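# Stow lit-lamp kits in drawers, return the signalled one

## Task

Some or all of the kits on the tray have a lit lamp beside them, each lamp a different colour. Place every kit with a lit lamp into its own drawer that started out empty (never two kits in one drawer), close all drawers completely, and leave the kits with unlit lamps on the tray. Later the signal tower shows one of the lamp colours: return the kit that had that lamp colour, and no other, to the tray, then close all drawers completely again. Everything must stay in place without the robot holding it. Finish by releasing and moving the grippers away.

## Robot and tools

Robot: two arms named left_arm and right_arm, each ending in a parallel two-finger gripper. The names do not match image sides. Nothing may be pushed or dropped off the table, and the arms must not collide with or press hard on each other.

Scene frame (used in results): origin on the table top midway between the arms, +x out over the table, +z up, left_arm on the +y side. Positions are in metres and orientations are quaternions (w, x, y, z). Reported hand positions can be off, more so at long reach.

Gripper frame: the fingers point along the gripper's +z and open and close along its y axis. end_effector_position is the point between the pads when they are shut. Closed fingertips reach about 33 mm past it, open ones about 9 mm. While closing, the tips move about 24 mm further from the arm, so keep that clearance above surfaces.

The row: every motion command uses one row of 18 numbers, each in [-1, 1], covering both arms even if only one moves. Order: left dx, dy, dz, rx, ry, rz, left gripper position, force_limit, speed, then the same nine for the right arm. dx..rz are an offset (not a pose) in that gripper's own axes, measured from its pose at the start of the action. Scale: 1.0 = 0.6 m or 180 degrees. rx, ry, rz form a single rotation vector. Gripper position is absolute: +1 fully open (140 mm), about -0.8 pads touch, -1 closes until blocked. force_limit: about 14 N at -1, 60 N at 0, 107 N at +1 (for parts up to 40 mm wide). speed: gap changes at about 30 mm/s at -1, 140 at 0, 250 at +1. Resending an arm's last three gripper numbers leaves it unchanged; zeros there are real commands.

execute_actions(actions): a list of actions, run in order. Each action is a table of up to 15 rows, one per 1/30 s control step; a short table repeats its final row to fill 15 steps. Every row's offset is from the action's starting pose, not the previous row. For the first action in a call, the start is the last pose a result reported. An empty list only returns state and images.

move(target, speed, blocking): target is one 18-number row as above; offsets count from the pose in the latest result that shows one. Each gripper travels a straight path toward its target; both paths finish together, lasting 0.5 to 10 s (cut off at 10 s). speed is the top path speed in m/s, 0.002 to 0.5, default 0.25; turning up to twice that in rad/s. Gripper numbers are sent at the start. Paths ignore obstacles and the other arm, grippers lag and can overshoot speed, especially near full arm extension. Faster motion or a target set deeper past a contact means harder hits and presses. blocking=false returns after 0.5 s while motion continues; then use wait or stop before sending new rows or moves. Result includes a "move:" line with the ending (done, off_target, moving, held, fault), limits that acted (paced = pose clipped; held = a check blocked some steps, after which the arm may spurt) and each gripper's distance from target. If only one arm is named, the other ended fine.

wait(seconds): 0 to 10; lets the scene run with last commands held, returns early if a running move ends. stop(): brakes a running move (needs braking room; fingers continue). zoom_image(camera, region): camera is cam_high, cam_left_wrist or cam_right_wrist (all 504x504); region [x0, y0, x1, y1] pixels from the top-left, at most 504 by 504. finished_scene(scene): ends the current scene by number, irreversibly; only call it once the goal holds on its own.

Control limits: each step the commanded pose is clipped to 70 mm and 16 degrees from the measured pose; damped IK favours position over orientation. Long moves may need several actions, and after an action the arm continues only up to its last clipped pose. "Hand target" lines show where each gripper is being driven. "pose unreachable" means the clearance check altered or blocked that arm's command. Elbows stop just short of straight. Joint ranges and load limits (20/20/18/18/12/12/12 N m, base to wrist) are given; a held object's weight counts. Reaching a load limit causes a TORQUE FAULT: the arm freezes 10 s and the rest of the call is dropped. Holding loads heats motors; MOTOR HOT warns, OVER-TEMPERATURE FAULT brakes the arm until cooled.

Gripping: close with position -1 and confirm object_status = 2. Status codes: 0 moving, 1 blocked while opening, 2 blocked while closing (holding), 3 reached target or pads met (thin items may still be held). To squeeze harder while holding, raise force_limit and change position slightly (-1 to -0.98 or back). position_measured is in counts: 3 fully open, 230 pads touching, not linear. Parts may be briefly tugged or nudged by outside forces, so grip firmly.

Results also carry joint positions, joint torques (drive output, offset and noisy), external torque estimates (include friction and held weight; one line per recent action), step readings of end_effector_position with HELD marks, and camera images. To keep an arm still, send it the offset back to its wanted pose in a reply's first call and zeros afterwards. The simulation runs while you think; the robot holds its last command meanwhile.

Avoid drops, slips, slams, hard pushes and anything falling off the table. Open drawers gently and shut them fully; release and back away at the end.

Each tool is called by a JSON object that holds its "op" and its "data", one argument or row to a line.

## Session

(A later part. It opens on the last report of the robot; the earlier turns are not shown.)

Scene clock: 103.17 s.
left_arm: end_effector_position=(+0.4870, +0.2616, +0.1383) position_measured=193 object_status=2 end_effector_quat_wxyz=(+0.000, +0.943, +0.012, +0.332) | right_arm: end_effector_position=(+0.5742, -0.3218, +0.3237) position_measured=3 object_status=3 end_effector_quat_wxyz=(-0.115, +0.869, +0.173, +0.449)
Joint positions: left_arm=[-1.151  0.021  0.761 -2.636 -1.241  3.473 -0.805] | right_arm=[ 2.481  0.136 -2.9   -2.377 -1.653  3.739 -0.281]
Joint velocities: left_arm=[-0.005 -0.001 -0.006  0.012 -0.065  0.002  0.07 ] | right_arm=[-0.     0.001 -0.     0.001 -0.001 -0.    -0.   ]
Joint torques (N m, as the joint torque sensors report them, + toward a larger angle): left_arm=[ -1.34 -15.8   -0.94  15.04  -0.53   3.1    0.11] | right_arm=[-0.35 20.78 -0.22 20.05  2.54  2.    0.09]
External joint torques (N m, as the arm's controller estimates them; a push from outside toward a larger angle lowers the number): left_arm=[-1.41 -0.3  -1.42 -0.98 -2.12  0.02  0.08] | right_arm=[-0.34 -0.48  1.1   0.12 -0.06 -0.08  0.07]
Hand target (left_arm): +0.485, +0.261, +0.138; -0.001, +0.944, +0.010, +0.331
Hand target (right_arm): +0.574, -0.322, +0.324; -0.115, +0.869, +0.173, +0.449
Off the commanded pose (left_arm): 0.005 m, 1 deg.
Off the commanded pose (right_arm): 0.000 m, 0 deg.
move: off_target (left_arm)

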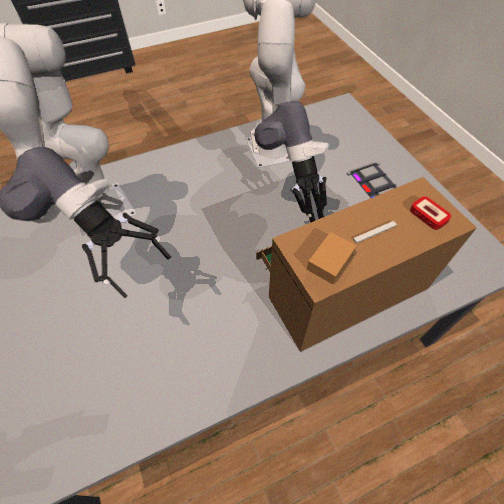

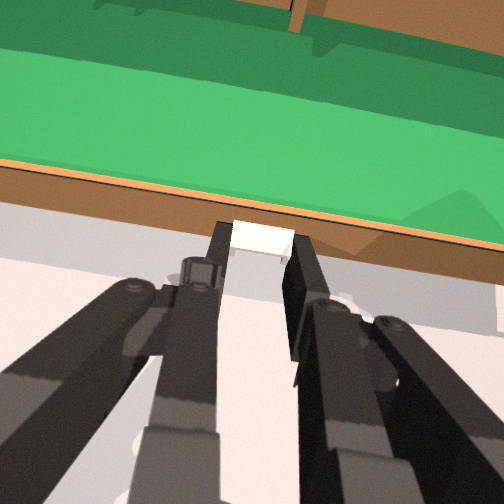

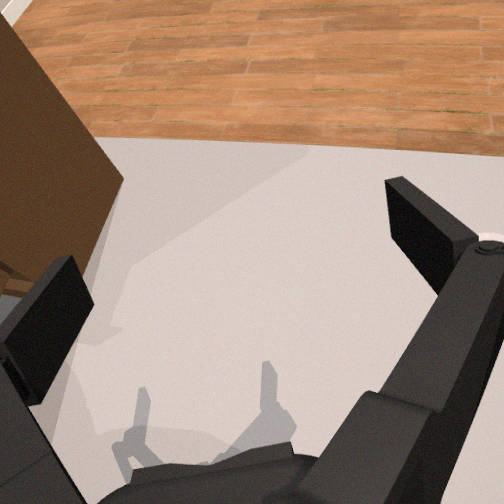

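{"op": "move", "data": {
  "target": [-0.033,0,-0.026,0,0,0,-1,0,-0.3,0,0,0,0,0,0,1,0,0],
  "speed": 0.05
}}

{"op": "execute_actions", "data": {
  "actions": [
    [[0,0,0,0,0,0,-0.12,0,0,0,0,0,0,0,0,1,0,0]],
    [[0.04,0,-0.1,0,0,0,-0.12,0,0,0,0,0,0,0,0,1,0,0]]
  ]
}}

Scene clock: 107.90 s.
left_arm: end_effector_position=(+0.4641, +0.2610, +0.1388) position_measured=193 object_status=2 end_effector_quat_wxyz=(+0.001, +0.943, +0.010, +0.332) | right_arm: end_effector_position=(+0.5742, -0.3218, +0.3237) position_measured=3 object_status=3 end_effector_quat_wxyz=(-0.115, +0.869, +0.173, +0.449)
Joint positions: left_arm=[-1.166 -0.044  0.737 -2.697 -1.264  3.532 -0.791] | right_arm=[ 2.481  0.136 -2.9   -2.377 -1.653  3.739 -0.281]
Joint velocities: left_arm=[ 0.001 -0.002 -0.007 -0.005 -0.007  0.007  0.001] | right_arm=[-0.    -0.002  0.     0.    -0.001 -0.001  0.001]
Joint torques (N m, as the joint torque sensors report them, + toward a larger angle): left_arm=[ -1.41 -15.61  -3.07  14.04   0.16   3.58  -0.12] | right_arm=[-0.41 21.05  0.15 19.78  2.54  1.98  0.12]
External joint torques (N m, as the arm's controller estimates them; a push from outside toward a larger angle lowers the number): left_arm=[-1.43 -1.79 -2.31 -1.64 -1.41  0.53 -0.13] | right_arm=[-0.42 -0.15  1.45 -0.1  -0.05 -0.1   0.1 ]
Hand target (left_arm): +0.462, +0.261, +0.139; +0.001, +0.943, +0.013, +0.332
Hand target (right_arm): +0.574, -0.322, +0.324; -0.115, +0.869, +0.173, +0.449
Off the commanded pose (left_arm): 0.002 m, 0 deg.
Off the commanded pose (right_arm): 0.000 m, 0 deg.
move: done

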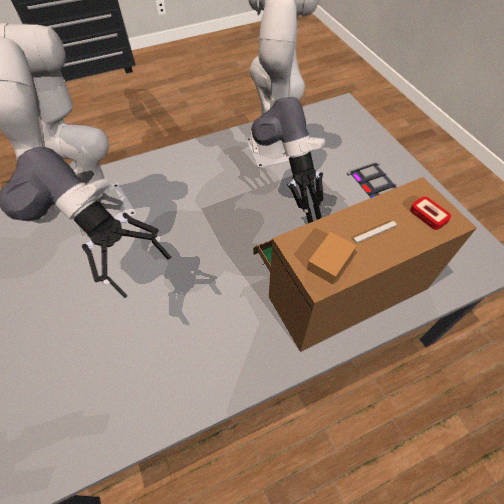

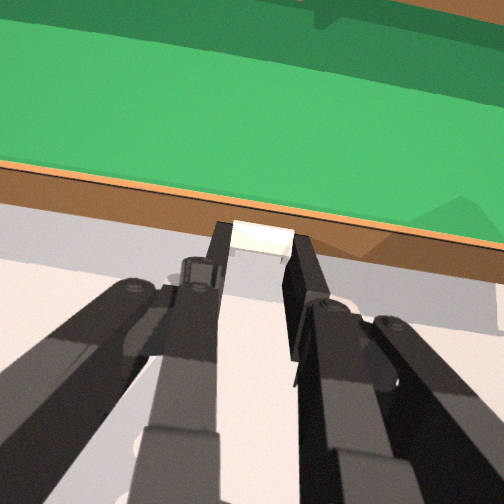

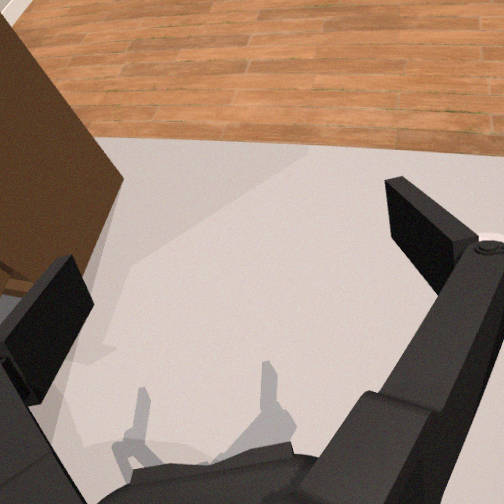

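Scene clock: 108.90 s.
left_arm: end_effector_position=(+0.4493, +0.2553, +0.2029) position_measured=144 object_status=3 end_effector_quat_wxyz=(+0.034, +0.929, +0.053, +0.365) | right_arm: end_effector_position=(+0.5742, -0.3218, +0.3237) position_measured=3 object_status=3 end_effector_quat_wxyz=(-0.115, +0.869, +0.173, +0.449)
Joint positions: left_arm=[-1.146 -0.271  0.64  -2.679 -1.542  3.676 -0.554] | right_arm=[ 2.481  0.136 -2.9   -2.377 -1.653  3.739 -0.281]
Joint velocities: left_arm=[-0.002  0.003  0.001  0.183 -0.433  0.056  0.471] | right_arm=[ 0.001  0.001 -0.     0.     0.001  0.     0.001]
Joint torques (N m, as the joint torque sensors report them, + toward a larger angle): left_arm=[-0.06 -9.3  -6.01 19.01  0.87  2.9   0.49] | right_arm=[-0.72 21.14 -0.14 20.08  2.52  2.01  0.13]
External joint torques (N m, as the arm's controller estimates them; a push from outside toward a larger angle lowers the number): left_arm=[ 0.01  1.01 -1.85  2.13 -1.27  0.46  0.46] | right_arm=[-0.77 -0.14  1.11  0.16 -0.08 -0.08  0.11]
External joint torques at the end of the 1st action: left_arm=[ 1.28  1.54 -0.07 -0.61 -0.08 -0.02  0.13] | right_arm=[-0.5  -0.28  1.1  -0.07 -0.06 -0.09  0.1 ]
Hand target (left_arm): +0.447, +0.261, +0.203; +0.009, +0.932, +0.013, +0.362
Hand target (right_arm): +0.574, -0.322, +0.324; -0.115, +0.869, +0.173, +0.449
Off the commanded pose (left_arm): 0.008 m, 7 deg.
Off the commanded pose (right_arm): 0.000 m, 0 deg.
Step readings (end_effector_position; steps 1 to 15: 1st action; 16 to 30: 2nd action):
0: left_arm (+0.4641, +0.2610, +0.1388) | right_arm (+0.5742, -0.3218, +0.3237)
1: left_arm (+0.4641, +0.2609, +0.1388) | right_arm (+0.5742, -0.3218, +0.3237)
2: left_arm (+0.4640, +0.2609, +0.1386) | right_arm (+0.5742, -0.3218, +0.3237)
4: left_arm (+0.4640, +0.2609, +0.1386) | right_arm (+0.5742, -0.3218, +0.3237)
8: left_arm (+0.4640, +0.2609, +0.1386) | right_arm (+0.5742, -0.3218, +0.3237)
15: left_arm (+0.4640, +0.2609, +0.1386) | right_arm (+0.5742, -0.3218, +0.3237)
16: left_arm (+0.4611, +0.2590, +0.1442) | right_arm (+0.5742, -0.3218, +0.3237)
17: left_arm (+0.4596, +0.2544, +0.1549) | right_arm (+0.5742, -0.3218, +0.3237)
19: left_arm (+0.4584, +0.2482, +0.1748) | right_arm (+0.5742, -0.3218, +0.3237)
23: left_arm (+0.4526, +0.2478, +0.1942) | right_arm (+0.5742, -0.3218, +0.3237)
30: end_effector_position above

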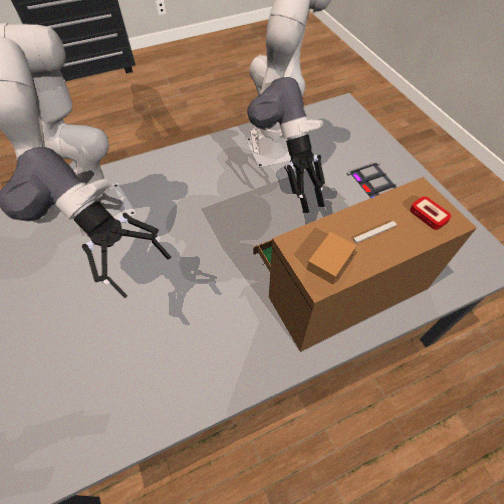

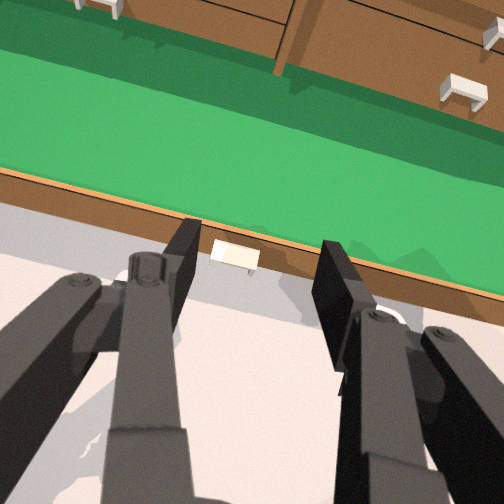

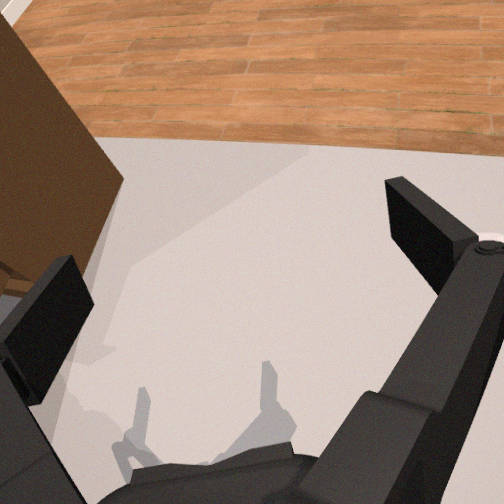

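{"op": "move", "data": {
  "target": [-0.227,-0.746,-0.124,-0.171,-0.207,0.508,-0.12,0,0,0,0,0,0,0,0,1,0,0],
  "speed": 0.2
}}

Scene clock: 118.20 s.
left_arm: end_effector_position=(+0.2602, +0.7040, +0.1262) position_measured=144 object_status=3 end_effector_quat_wxyz=(-0.019, +0.724, -0.690, -0.007) | right_arm: end_effector_position=(+0.5742, -0.3218, +0.3237) position_measured=3 object_status=3 end_effector_quat_wxyz=(-0.115, +0.869, +0.173, +0.449)
Joint positions: left_arm=[-1.173 -1.071  1.562 -2.01  -1.992  4.503  2.955] | right_arm=[ 2.481  0.136 -2.9   -2.377 -1.653  3.739 -0.281]
Joint velocities: left_arm=[ 0.001  0.002 -0.001  0.002 -0.004 -0.001  0.032] | right_arm=[ 0.     0.001  0.002 -0.002 -0.     0.001 -0.001]
Joint torques (N m, as the joint torque sensors report them, + toward a larger angle): left_arm=[ -1.    26.12 -24.12  10.11  -1.91   2.87   0.37] | right_arm=[-0.63 21.02 -0.02 19.94  2.51  2.    0.11]
External joint torques (N m, as the arm's controller estimates them; a push from outside toward a larger angle lowers the number): left_arm=[-1.11 -0.99 -0.63  0.89 -1.15  0.46  0.38] | right_arm=[-0.74 -0.14  1.18  0.14 -0.07 -0.08  0.09]
Hand target (left_arm): +0.260, +0.703, +0.127; -0.017, +0.720, -0.694, -0.008
Hand target (right_arm): +0.574, -0.322, +0.324; -0.115, +0.869, +0.173, +0.449
Off the commanded pose (left_arm): 0.021 m, 4 deg.
Off the commanded pose (right_arm): 0.000 m, 0 deg.
joint sent to its limit (left arm) — the command would take joint 6 (wrist pitch) past its upper limit, so that joint was sent only as far as its limit.
move: off_target (left_arm); limits=paced

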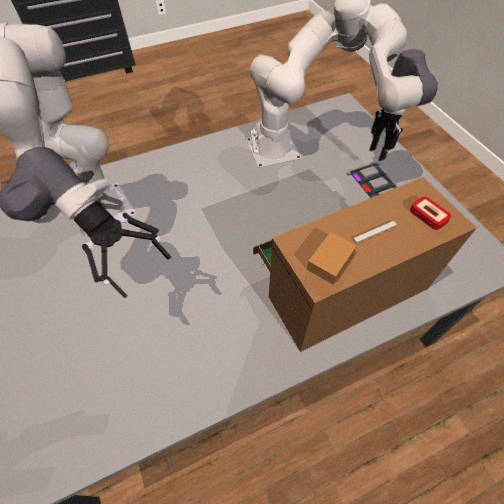

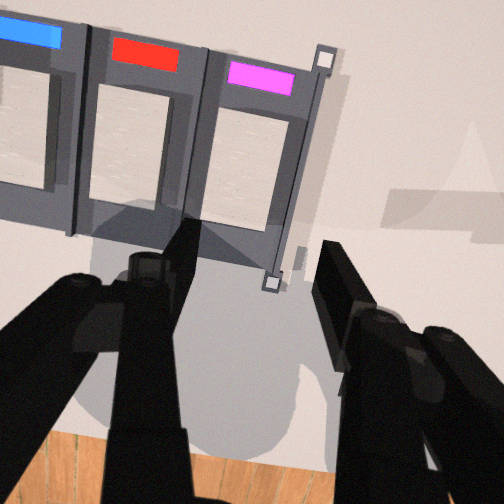

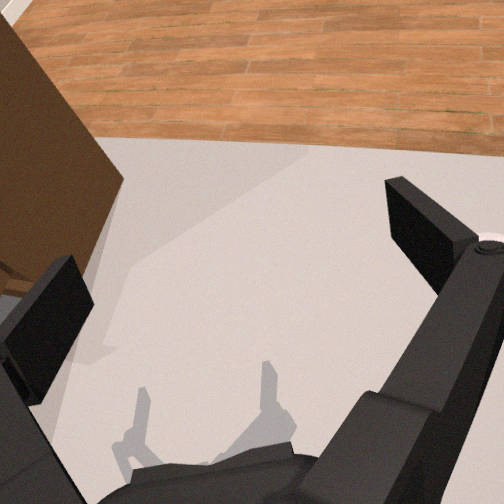

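{"op": "move", "data": {
  "target": [0,-0.53,-0.43,0.433,0,0,-0.12,0,0,0,0,0,0,0,0,1,0,0],
  "speed": 0.3
}}

Scene clock: 133.67 s.
left_arm: end_effector_position=(+0.5728, +0.7121, +0.3891) position_measured=144 object_status=3 end_effector_quat_wxyz=(-0.466, +0.552, -0.540, +0.431) | right_arm: end_effector_position=(+0.5742, -0.3218, +0.3237) position_measured=3 object_status=3 end_effector_quat_wxyz=(-0.115, +0.869, +0.173, +0.449)
Joint positions: left_arm=[-1.104 -1.536  1.15  -2.192 -1.179  3.783  2.519] | right_arm=[ 2.481  0.136 -2.9   -2.377 -1.653  3.739 -0.281]
Joint velocities: left_arm=[-0.005 -0.014 -0.006 -0.004  0.016  0.027 -0.031] | right_arm=[ 0.     0.002  0.     0.001 -0.    -0.     0.002]
Joint torques (N m, as the joint torque sensors report them, + toward a larger angle): left_arm=[ -0.61  22.68 -30.49   1.46   2.23  -1.12  -0.14] | right_arm=[-0.57 21.    0.16 19.87  2.55  2.    0.1 ]
External joint torques (N m, as the arm's controller estimates them; a push from outside toward a larger angle lowers the number): left_arm=[-0.64 -4.11 -2.52 -2.29  0.85  0.32 -0.08] | right_arm=[-0.59 -0.31  1.44 -0.07 -0.05 -0.08  0.08]
Hand target (left_arm): +0.573, +0.711, +0.389; -0.464, +0.555, -0.538, +0.432
Hand target (right_arm): +0.574, -0.322, +0.324; -0.115, +0.869, +0.173, +0.449
Off the commanded pose (left_arm): 0.003 m, 1 deg.
Off the commanded pose (right_arm): 0.000 m, 0 deg.
move: done

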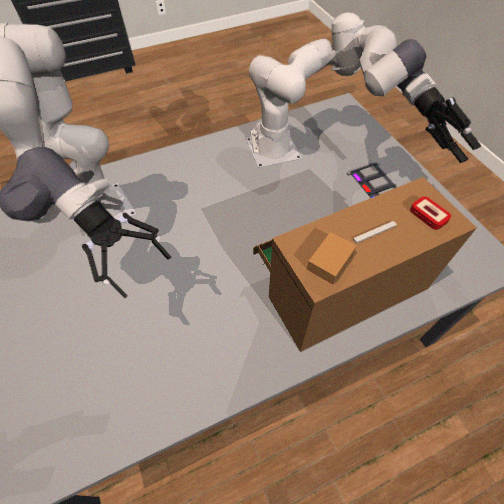

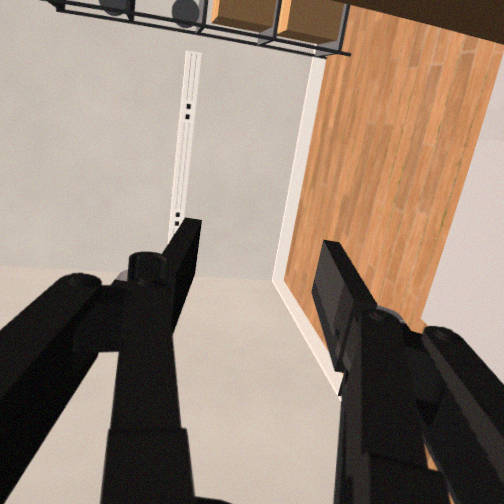

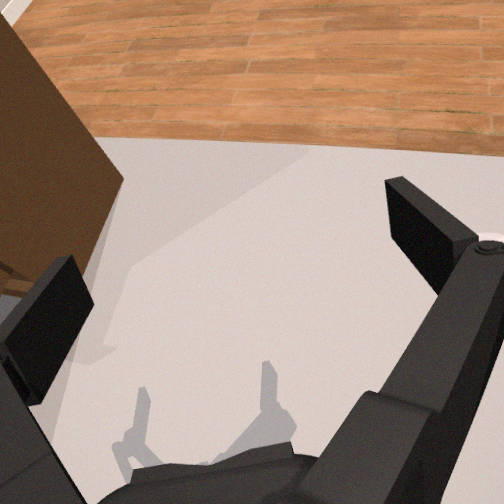

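{"op": "move", "data": {
  "target": [-0.23,-0.14,-0.03,0.09,-0.15,0,-0.12,0,0,0,0,0,0,0,0,1,0,0],
  "speed": 0.2
}}

Scene clock: 142.40 s.
left_arm: end_effector_position=(+0.5642, +0.8465, +0.4788) position_measured=144 object_status=3 end_effector_quat_wxyz=(+0.653, -0.563, +0.357, -0.359) | right_arm: end_effector_position=(+0.5742, -0.3218, +0.3237) position_measured=3 object_status=3 end_effector_quat_wxyz=(-0.115, +0.869, +0.173, +0.449)
Joint positions: left_arm=[-1.306 -1.772  1.131 -2.16  -0.286  4.097  2.14 ] | right_arm=[ 2.481  0.136 -2.9   -2.377 -1.653  3.739 -0.281]
Joint velocities: left_arm=[-0.001 -0.     0.003 -0.     0.006  0.003 -0.033] | right_arm=[-0.001  0.001  0.     0.001 -0.     0.     0.002]
Joint torques (N m, as the joint torque sensors report them, + toward a larger angle): left_arm=[ -1.31  27.86 -26.63  -1.06   3.73  -1.22  -0.13] | right_arm=[-0.45 20.98 -0.09 20.09  2.54  1.99  0.06]
External joint torques (N m, as the arm's controller estimates them; a push from outside toward a larger angle lowers the number): left_arm=[-1.27 -4.1   0.43  1.67  0.94  0.22 -0.08] | right_arm=[-0.39 -0.28  1.27  0.15 -0.07 -0.08  0.04]
Hand target (left_arm): +0.564, +0.848, +0.477; +0.651, -0.566, +0.353, -0.362
Hand target (right_arm): +0.574, -0.322, +0.324; -0.115, +0.869, +0.173, +0.449
Off the commanded pose (left_arm): 0.002 m, 1 deg.
Off the commanded pose (right_arm): 0.000 m, 0 deg.
joint sent to its limit (left arm) — the command would take joint 2 (shoulder) past its lower limit, so that joint was sent only as far as its limit.
move: done

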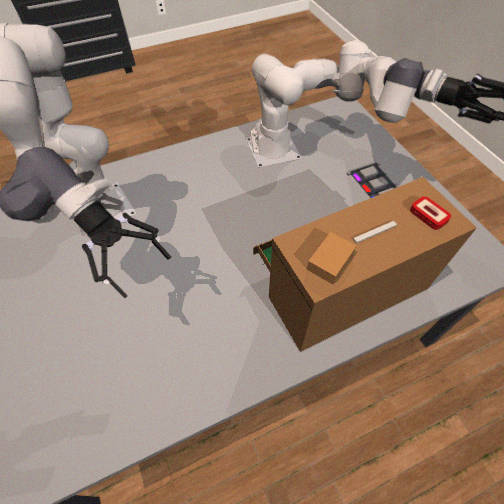

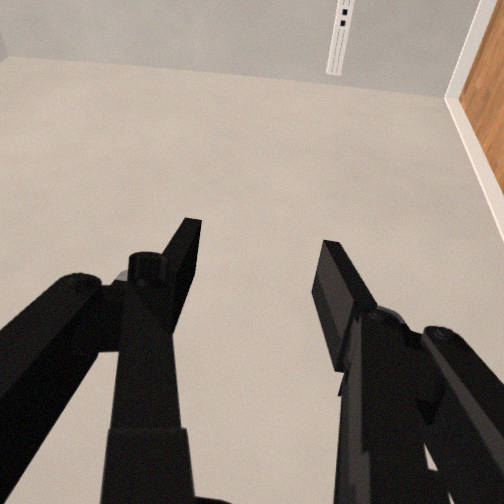

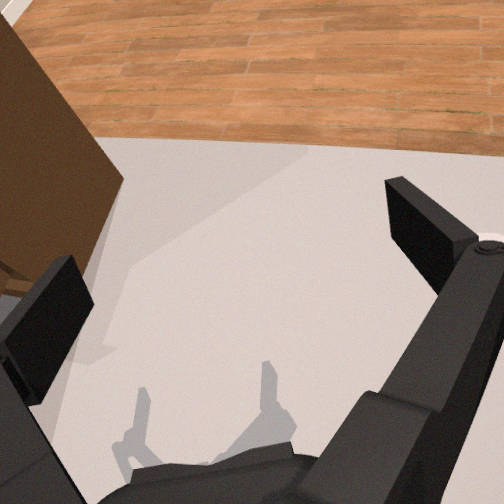

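{"op": "move", "data": {
  "target": [0.44,-0.31,-0.45,0.25,0.36,0,-0.12,0,0,0,0,0,0,0,0,1,0,0],
  "speed": 0.25
}}

Scene clock: 151.77 s.
left_arm: end_effector_position=(+0.4460, +0.4657, +0.6134) position_measured=144 object_status=3 end_effector_quat_wxyz=(+0.513, -0.016, +0.495, -0.701) | right_arm: end_effector_position=(+0.5742, -0.3218, +0.3237) position_measured=3 object_status=3 end_effector_quat_wxyz=(-0.115, +0.869, +0.173, +0.449)
Joint positions: left_arm=[-0.902 -1.772  1.186 -2.465 -0.571  2.632  2.313] | right_arm=[ 2.481  0.136 -2.9   -2.377 -1.653  3.739 -0.281]
Joint velocities: left_arm=[ 0.001 -0.    -0.     0.001 -0.005 -0.002  0.036] | right_arm=[-0.     0.001 -0.001 -0.001 -0.     0.    -0.001]
Joint torques (N m, as the joint torque sensors report them, + toward a larger angle): left_arm=[ -1.52  17.49 -25.38   1.9   -0.62  -2.26   0.22] | right_arm=[-0.39 20.96 -0.36 19.98  2.52  1.98  0.12]
External joint torques (N m, as the arm's controller estimates them; a push from outside toward a larger angle lowers the number): left_arm=[-1.6  -3.22  0.43  0.29 -1.13 -0.74  0.27] | right_arm=[-0.41 -0.33  0.92  0.1  -0.08 -0.1   0.1 ]
Hand target (left_arm): +0.446, +0.466, +0.614; -0.516, +0.013, -0.493, +0.700
Hand target (right_arm): +0.574, -0.322, +0.324; -0.115, +0.869, +0.173, +0.449
Off the commanded pose (left_arm): 0.004 m, 1 deg.
Off the commanded pose (right_arm): 0.000 m, 0 deg.
joint sent to its limit (left arm) — the command would take joint 2 (shoulder) past its lower limit, so that joint was sent only as far as its limit.
move: off_target (left_arm)

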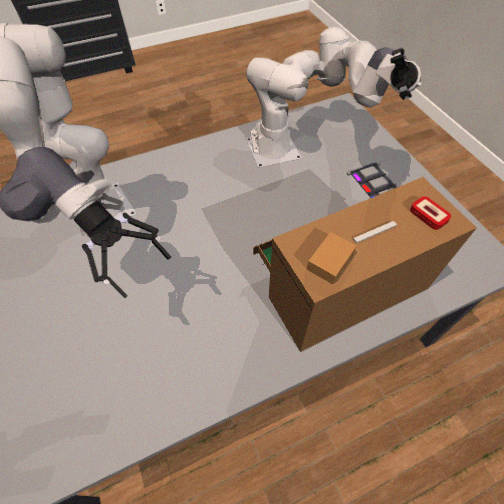

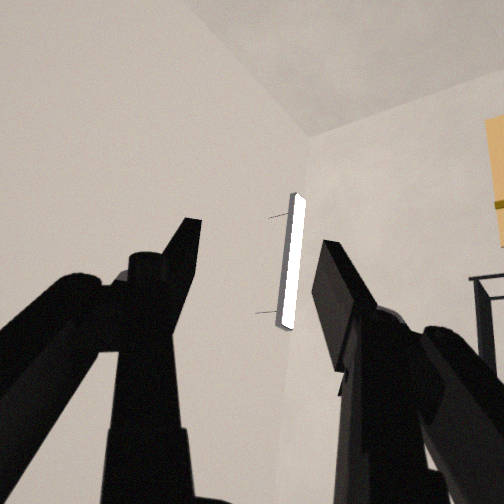

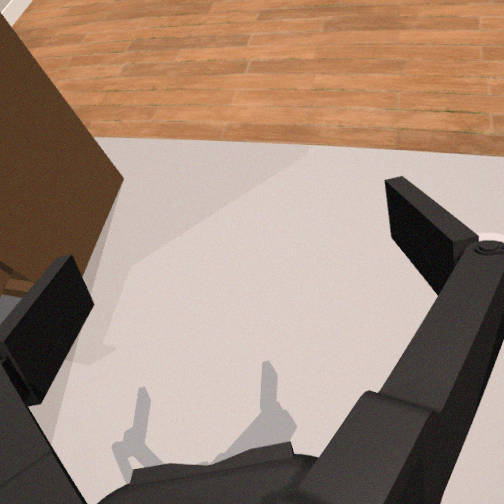

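{"op": "move", "data": {
  "target": [0.21,0.32,0.08,-0.207,0.14,0,-0.12,0,0,0,0,0,0,0,0,1,0,0],
  "speed": 0.25
}}

Scene clock: 158.23 s.
left_arm: end_effector_position=(+0.5465, +0.3349, +0.4426) position_measured=144 object_status=3 end_effector_quat_wxyz=(+0.363, -0.016, +0.790, -0.494) | right_arm: end_effector_position=(+0.5742, -0.3218, +0.3237) position_measured=3 object_status=3 end_effector_quat_wxyz=(-0.115, +0.869, +0.173, +0.449)
Joint positions: left_arm=[-0.975 -0.952  1.178 -2.368 -0.536  2.627  2.144] | right_arm=[ 2.481  0.136 -2.9   -2.377 -1.653  3.739 -0.281]
Joint velocities: left_arm=[-0.001  0.004 -0.     0.002 -0.006 -0.003 -0.024] | right_arm=[ 0.    -0.    -0.001 -0.    -0.    -0.001 -0.001]
Joint torques (N m, as the joint torque sensors report them, + toward a larger angle): left_arm=[  0.42  11.88 -23.58  17.29  -0.13   0.15  -0.11] | right_arm=[-0.84 20.87 -0.15 19.77  2.56  1.99  0.09]
External joint torques (N m, as the arm's controller estimates them; a push from outside toward a larger angle lowers the number): left_arm=[ 0.52  0.33 -1.15  0.79 -1.17 -0.52 -0.05] | right_arm=[-0.8  -0.37  1.19 -0.16 -0.04 -0.08  0.07]
Hand target (left_arm): +0.547, +0.335, +0.443; +0.360, -0.021, +0.789, -0.497
Hand target (right_arm): +0.574, -0.322, +0.324; -0.115, +0.869, +0.173, +0.449
Off the commanded pose (left_arm): 0.009 m, 1 deg.
Off the commanded pose (right_arm): 0.000 m, 0 deg.
move: off_target (left_arm)

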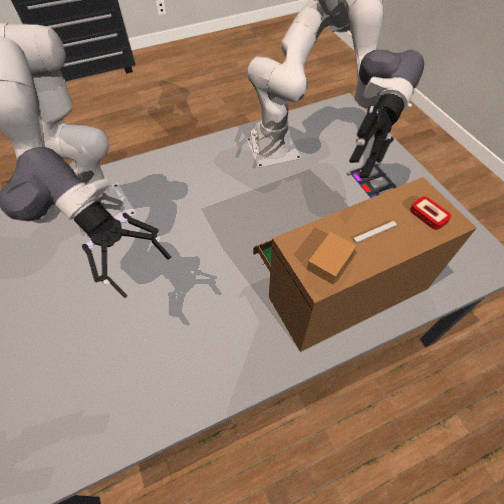

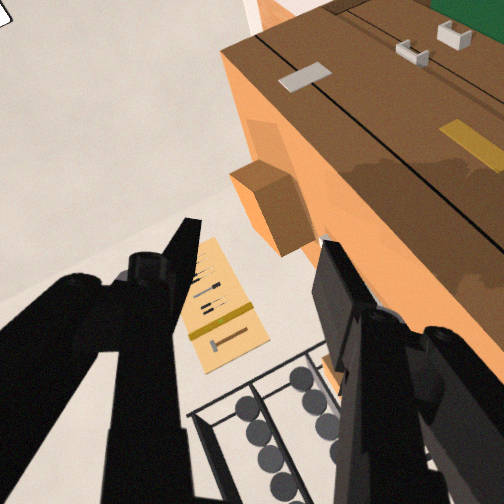

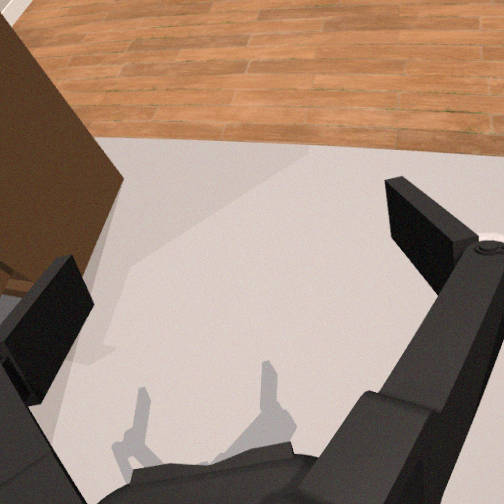

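{"op": "move", "data": {
  "target": [0.40,0.54,-0.60,-0.453,-0.069,-0.409,-0.12,0,0,0,0,0,0,0,0,1,0,0],
  "speed": 0.25
}}

Scene clock: 165.87 s.
left_arm: end_effector_position=(+0.2625, +0.6777, +0.1311) position_measured=144 object_status=3 end_effector_quat_wxyz=(+0.013, +0.702, -0.712, -0.002) | right_arm: end_effector_position=(+0.5742, -0.3218, +0.3237) position_measured=3 object_status=3 end_effector_quat_wxyz=(-0.115, +0.869, +0.173, +0.449)
Joint positions: left_arm=[ 0.859 -0.163  0.047 -2.499  0.016  2.31   0.774] | right_arm=[ 2.481  0.136 -2.9   -2.377 -1.653  3.739 -0.281]
Joint velocities: left_arm=[-0.    -0.001  0.     0.001  0.002 -0.002 -0.031] | right_arm=[-0.001 -0.001 -0.001  0.001  0.001 -0.001 -0.001]
Joint torques (N m, as the joint torque sensors report them, + toward a larger angle): left_arm=[  1.85 -21.99  -1.27  22.51   1.48   1.85  -0.04] | right_arm=[-0.17 21.08 -0.26 20.06  2.54  1.99  0.12]
External joint torques (N m, as the arm's controller estimates them; a push from outside toward a larger angle lowers the number): left_arm=[ 1.82  1.78 -0.97  0.77  0.91 -0.54 -0.04] | right_arm=[-0.13 -0.11  1.08  0.15 -0.06 -0.09  0.1 ]
Hand target (left_arm): +0.262, +0.678, +0.131; +0.014, +0.706, -0.708, -0.004
Hand target (right_arm): +0.574, -0.322, +0.324; -0.115, +0.869, +0.173, +0.449
Off the commanded pose (left_arm): 0.013 m, 2 deg.
Off the commanded pose (right_arm): 0.000 m, 0 deg.
move: off_target (left_arm)

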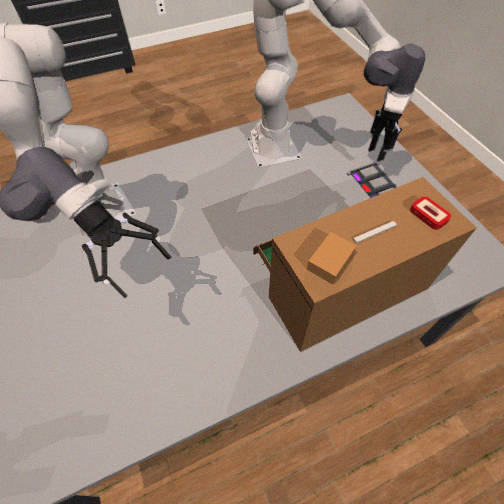

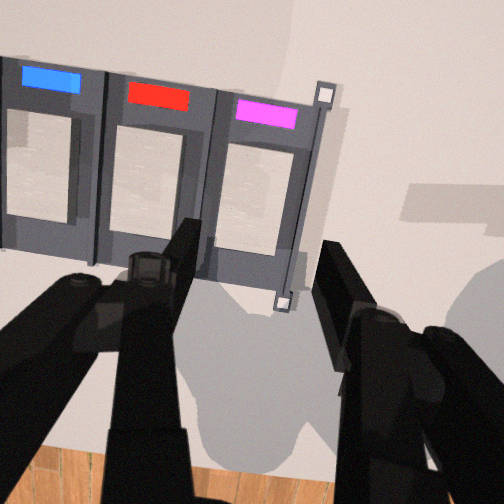

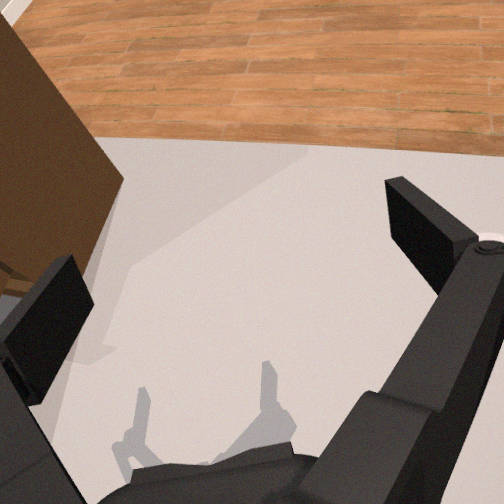

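{"op": "move", "data": {
  "target": [-0.008,-0.005,0.122,0.005,-0.007,-0.012,-0.12,0,0,0,0,0,0,0,0,1,0,0],
  "speed": 0.15
}}

Scene clock: 169.00 s.
left_arm: end_effector_position=(+0.2651, +0.6804, +0.0577) position_measured=144 object_status=3 end_effector_quat_wxyz=(+0.001, +0.712, -0.702, -0.003) | right_arm: end_effector_position=(+0.5742, -0.3218, +0.3237) position_measured=3 object_status=3 end_effector_quat_wxyz=(-0.115, +0.869, +0.173, +0.449)
Joint positions: left_arm=[ 0.859 -0.013  0.047 -2.566  0.012  2.552  0.747] | right_arm=[ 2.481  0.136 -2.9   -2.377 -1.653  3.739 -0.281]
Joint velocities: left_arm=[-0.001  0.002  0.     0.    -0.001  0.012 -0.003] | right_arm=[-0. -0. -0. -0. -0.  0. -0.]
Joint torques (N m, as the joint torque sensors report them, + toward a larger angle): left_arm=[ -0.81 -24.64  -1.13  18.26  -0.69   2.82  -0.17] | right_arm=[-0.49 21.01  0.1  19.83  2.55  2.01  0.13]
External joint torques (N m, as the arm's controller estimates them; a push from outside toward a larger angle lowers the number): left_arm=[-0.75  1.64 -1.06 -0.79 -1.13  0.38 -0.17] | right_arm=[-0.45 -0.17  1.45 -0.06 -0.05 -0.07  0.11]
Hand target (left_arm): +0.266, +0.680, +0.057; -0.000, +0.714, -0.700, -0.002
Hand target (right_arm): +0.574, -0.322, +0.324; -0.115, +0.869, +0.173, +0.449
Off the commanded pose (left_arm): 0.001 m, 1 deg.
Off the commanded pose (right_arm): 0.000 m, 0 deg.
move: done

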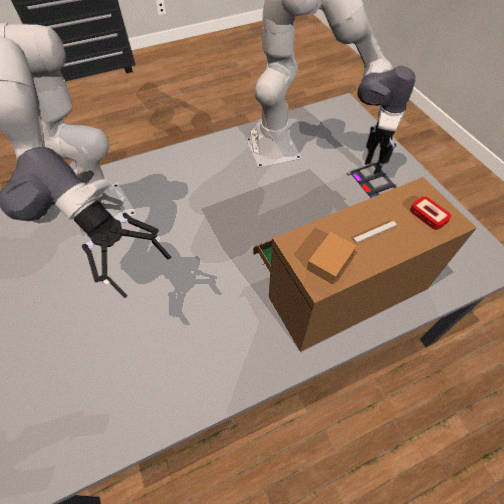

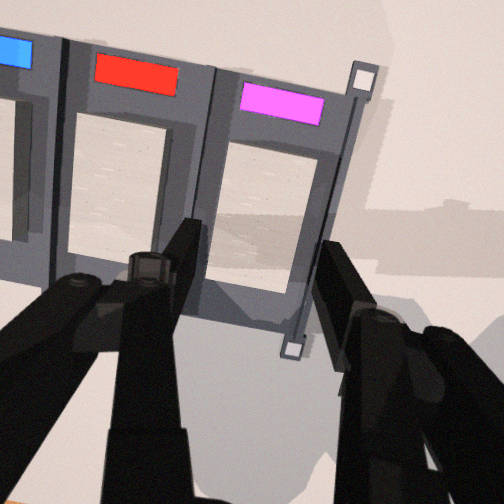

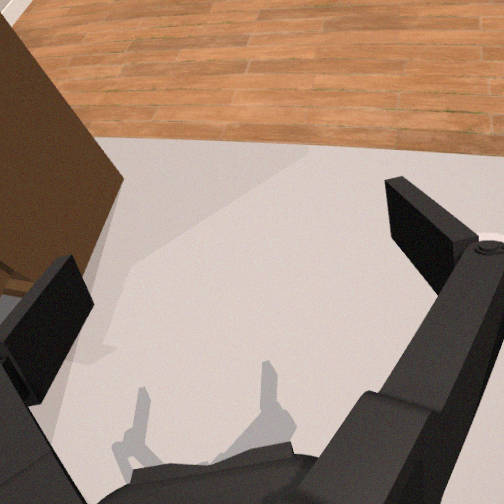

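{"op": "move", "data": {
  "target": [0,0,0.026,0,0,0,-0.12,0,0,0,0,0,0,0,0,1,0,0],
  "speed": 0.03
}}

{"op": "execute_actions", "data": {
  "actions": [
    [[0,0,0,0,0,0,-1,0,-0.5,0,0,0,0,0,0,1,0,0]],
    [[0,0,0,0,0,0,-1,0,-0.5,0,0,0,0,0,0,1,0,0]]
  ]
}}

Scene clock: 178.17 s.
left_arm: end_effector_position=(+0.2649, +0.6806, +0.0429) position_measured=144 object_status=3 end_effector_quat_wxyz=(+0.002, +0.712, -0.702, -0.004) | right_arm: end_effector_position=(+0.5742, -0.3218, +0.3237) position_measured=3 object_status=3 end_effector_quat_wxyz=(-0.115, +0.869, +0.173, +0.449)
Joint positions: left_arm=[ 0.859  0.026  0.047 -2.568  0.012  2.591  0.746] | right_arm=[ 2.481  0.136 -2.9   -2.377 -1.653  3.739 -0.281]
Joint velocities: left_arm=[-0.    -0.     0.     0.001 -0.001  0.019  0.002] | right_arm=[-0.001  0.    -0.     0.001  0.001 -0.     0.   ]
Joint torques (N m, as the joint torque sensors report them, + toward a larger angle): left_arm=[  0.14 -24.77  -0.93  17.08  -0.66   2.92   0.24] | right_arm=[-0.61 20.94 -0.14 19.97  2.55  1.99  0.11]
External joint torques (N m, as the arm's controller estimates them; a push from outside toward a larger angle lowers the number): left_arm=[ 0.14  2.33 -0.99 -1.41 -1.07  0.48  0.24] | right_arm=[-0.55 -0.29  1.22  0.05 -0.06 -0.08  0.09]
Hand target (left_arm): +0.265, +0.680, +0.042; +0.001, +0.712, -0.702, -0.003
Hand target (right_arm): +0.574, -0.322, +0.324; -0.115, +0.869, +0.173, +0.449
Off the commanded pose (left_arm): 0.001 m, 0 deg.
Off the commanded pose (right_arm): 0.000 m, 0 deg.
move: done

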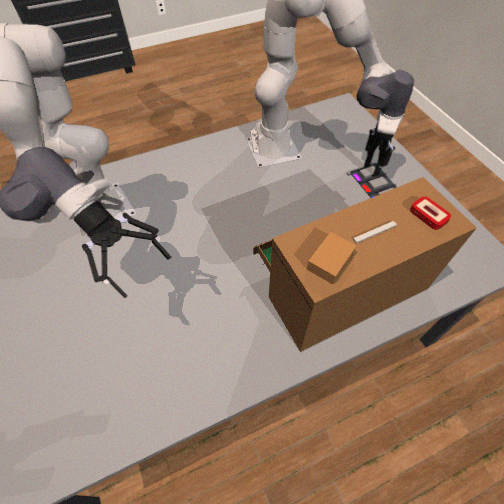

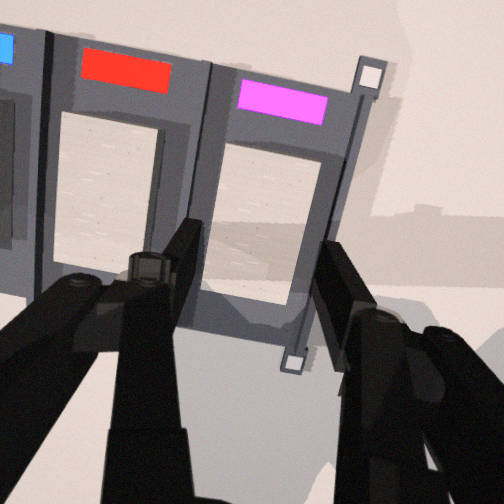

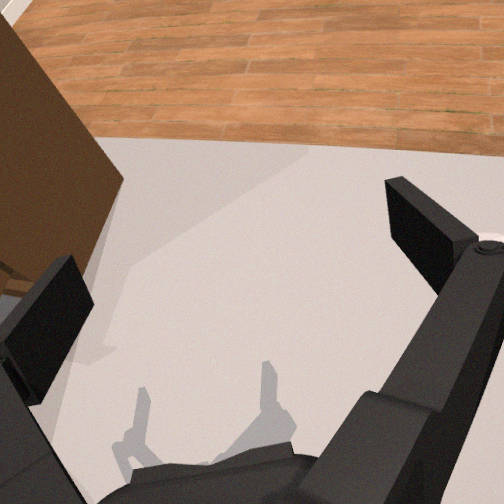

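Scene clock: 179.17 s.
left_arm: end_effector_position=(+0.2623, +0.6808, +0.0435) position_measured=174 object_status=2 end_effector_quat_wxyz=(+0.004, +0.714, -0.700, -0.004) | right_arm: end_effector_position=(+0.5742, -0.3218, +0.3237) position_measured=3 object_status=3 end_effector_quat_wxyz=(-0.115, +0.869, +0.173, +0.449)
Joint positions: left_arm=[ 0.86   0.023  0.049 -2.569  0.013  2.583  0.746] | right_arm=[ 2.481  0.136 -2.9   -2.377 -1.653  3.739 -0.281]
Joint velocities: left_arm=[ 0.001 -0.     0.001 -0.001  0.001  0.001 -0.001] | right_arm=[ 0.     0.001 -0.     0.     0.002 -0.    -0.001]
Joint torques (N m, as the joint torque sensors report them, + toward a larger angle): left_arm=[  0.54 -26.78  -0.48  18.08   0.3    2.38   0.11] | right_arm=[-0.3  21.06 -0.18 19.79  2.53  2.01  0.11]
External joint torques (N m, as the arm's controller estimates them; a push from outside toward a larger angle lowers the number): left_arm=[ 0.43  0.25 -0.64 -0.38 -0.1  -0.05  0.11] | right_arm=[-0.32 -0.26  1.11 -0.16 -0.07 -0.07  0.09]
External joint torques at the end of the 1st action: left_arm=[-0.42  2.   -1.02 -0.7  -0.29  1.    0.09] | right_arm=[-0.5  -0.19  1.13  0.05 -0.05 -0.07  0.1 ]
Hand target (left_arm): +0.262, +0.681, +0.043; +0.004, +0.714, -0.700, -0.004
Hand target (right_arm): +0.574, -0.322, +0.324; -0.115, +0.869, +0.173, +0.449
Off the commanded pose (left_arm): 0.000 m, 0 deg.
Off the commanded pose (right_arm): 0.000 m, 0 deg.
Step readings (end_effector_position; steps 1 to 15: 1st action; 16 to 30: 2nd action):
0: left_arm (+0.2649, +0.6806, +0.0429) | right_arm (+0.5742, -0.3218, +0.3237)
1: left_arm (+0.2649, +0.6807, +0.0429) | right_arm (+0.5742, -0.3218, +0.3237)
2: left_arm (+0.2649, +0.6807, +0.0429) | right_arm (+0.5742, -0.3218, +0.3237)
4: left_arm (+0.2648, +0.6806, +0.0429) | right_arm (+0.5742, -0.3218, +0.3237)
8: left_arm (+0.2623, +0.6808, +0.0435) | right_arm (+0.5742, -0.3218, +0.3237)
15: left_arm (+0.2623, +0.6808, +0.0435) | right_arm (+0.5742, -0.3218, +0.3237)
16: left_arm (+0.2623, +0.6808, +0.0435) | right_arm (+0.5742, -0.3218, +0.3237)
17: left_arm (+0.2623, +0.6808, +0.0435) | right_arm (+0.5742, -0.3218, +0.3237)
19: left_arm (+0.2623, +0.6808, +0.0435) | right_arm (+0.5742, -0.3218, +0.3237)
23: left_arm (+0.2623, +0.6808, +0.0435) | right_arm (+0.5742, -0.3218, +0.3237)
30: end_effector_position above

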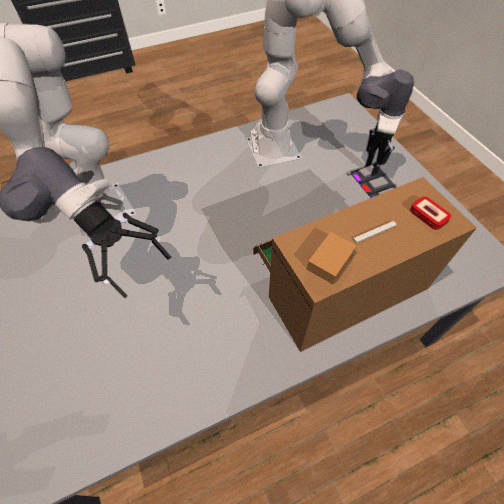

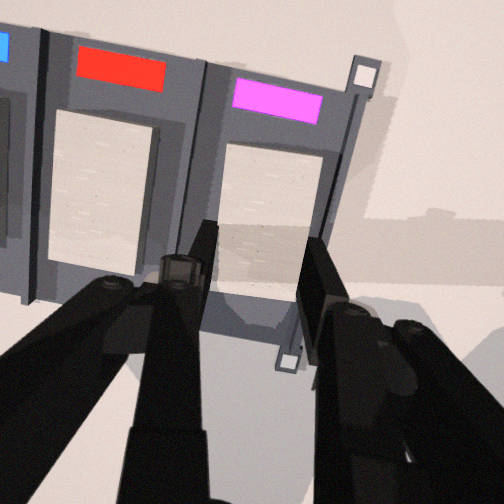

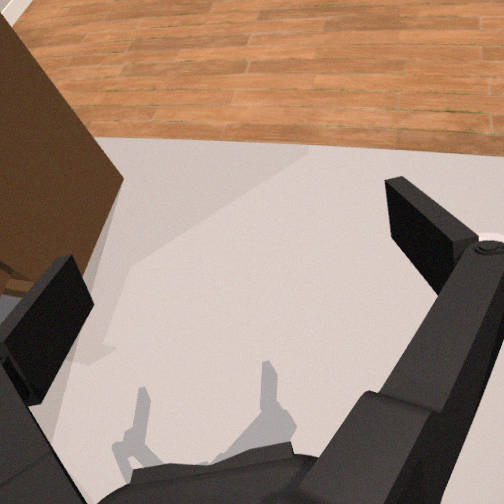

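{"op": "move", "data": {
  "target": [0,0,-0.2,0,0,0,-1,0,-0.5,0,0,0,0,0,0,1,0,0],
  "speed": 0.2
}}

{"op": "move", "data": {
  "target": [0.643,-0.47,-0.1,0,0,0.507,-1,0,-0.5,0,0,0,0,0,0,1,0,0]
}}

Scene clock: 183.13 s.
left_arm: end_effector_position=(+0.2610, +0.6820, +0.1634) position_measured=174 object_status=2 end_effector_quat_wxyz=(+0.004, +0.715, -0.699, -0.006) | right_arm: end_effector_position=(+0.5742, -0.3218, +0.3237) position_measured=3 object_status=3 end_effector_quat_wxyz=(-0.115, +0.869, +0.173, +0.449)
Joint positions: left_arm=[ 0.86  -0.226  0.049 -2.475  0.029  2.242  0.734] | right_arm=[ 2.481  0.136 -2.9   -2.377 -1.653  3.739 -0.281]
Joint velocities: left_arm=[ 0.    -0.    -0.     0.001  0.001 -0.012 -0.001] | right_arm=[ 0.001  0.    -0.002  0.     0.     0.001 -0.   ]
Joint torques (N m, as the joint torque sensors report them, + toward a larger angle): left_arm=[  1.95 -22.34  -2.02  23.46   1.53   2.02  -0.1 ] | right_arm=[-0.74 20.87  0.01 19.98  2.53  2.01  0.11]
External joint torques (N m, as the arm's controller estimates them; a push from outside toward a larger angle lowers the number): left_arm=[ 1.91  0.07 -1.56  0.81  0.91 -0.43 -0.1 ] | right_arm=[-0.73 -0.36  1.31  0.07 -0.07 -0.07  0.09]
Hand target (left_arm): +0.260, +0.683, +0.165; +0.004, +0.715, -0.699, -0.008
Hand target (right_arm): +0.574, -0.322, +0.324; -0.115, +0.869, +0.173, +0.449
Off the commanded pose (left_arm): 0.003 m, 0 deg.
Off the commanded pose (right_arm): 0.000 m, 0 deg.
move: done

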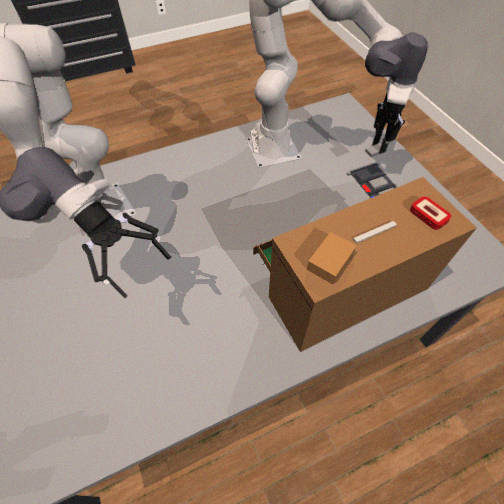

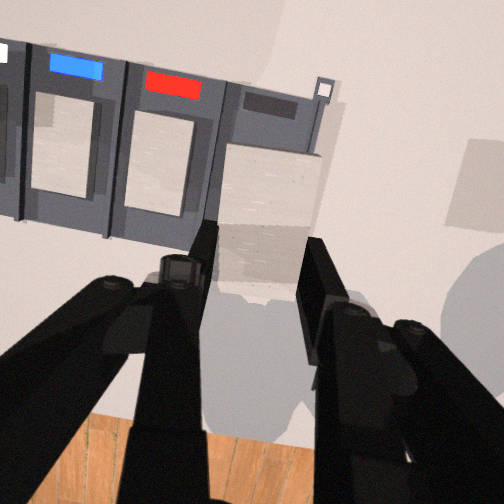

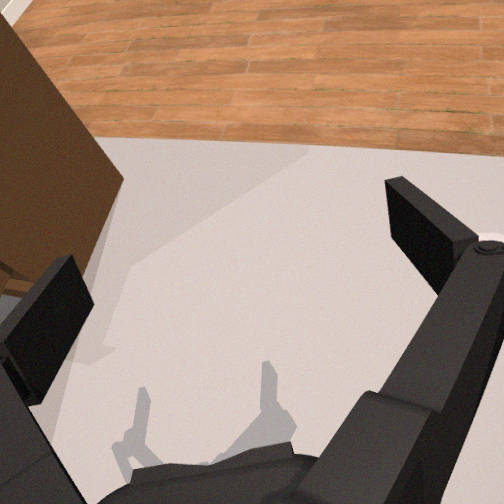

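Scene clock: 187.03 s.
left_arm: end_effector_position=(+0.5539, +0.3015, +0.2243) position_measured=174 object_status=2 end_effector_quat_wxyz=(-0.001, -0.009, +1.000, +0.002) | right_arm: end_effector_position=(+0.5742, -0.3218, +0.3237) position_measured=3 object_status=3 end_effector_quat_wxyz=(-0.115, +0.869, +0.173, +0.449)
Joint positions: left_arm=[ 0.299  0.201 -0.297 -1.806  0.068  1.996  1.398] | right_arm=[ 2.481  0.136 -2.9   -2.377 -1.653  3.739 -0.281]
Joint velocities: left_arm=[-0.002 -0.001  0.001 -0.001  0.001 -0.005  0.029] | right_arm=[-0.    -0.    -0.    -0.001 -0.001  0.     0.001]
Joint torques (N m, as the joint torque sensors report them, + toward a larger angle): left_arm=[  0.3  -36.    -2.34  26.41   1.68   2.07   0.27] | right_arm=[-0.29 20.87 -0.25 20.3   2.53  2.01  0.1 ]
External joint torques (N m, as the arm's controller estimates them; a push from outside toward a larger angle lowers the number): left_arm=[ 0.36  1.62 -0.59  2.28  0.93 -0.35  0.27] | right_arm=[-0.33 -0.41  1.01  0.41 -0.06 -0.08  0.08]
Hand target (left_arm): +0.554, +0.302, +0.225; -0.001, -0.002, +1.000, +0.004
Hand target (right_arm): +0.574, -0.322, +0.324; -0.115, +0.869, +0.173, +0.449
Off the commanded pose (left_arm): 0.006 m, 1 deg.
Off the commanded pose (right_arm): 0.000 m, 0 deg.
move: off_target (left_arm)

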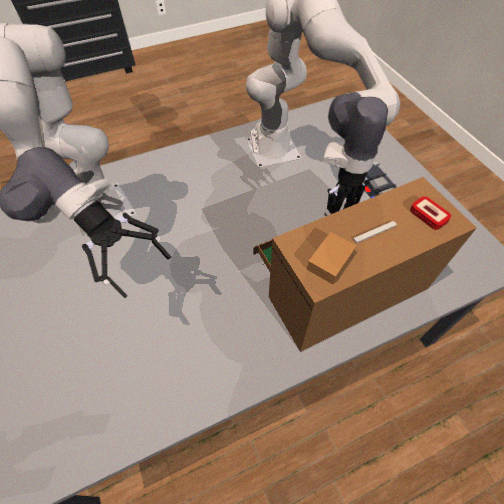

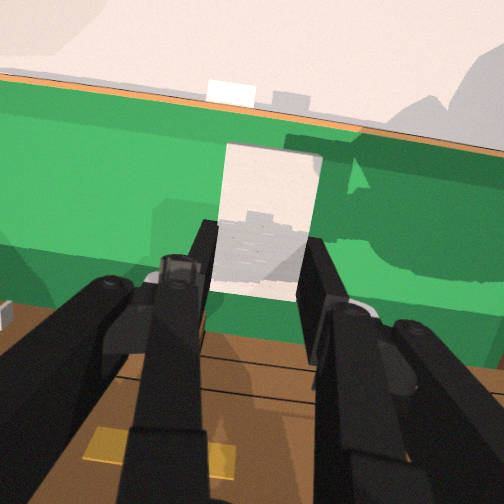

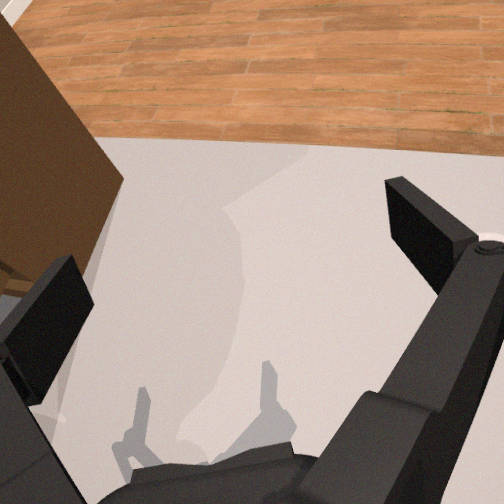

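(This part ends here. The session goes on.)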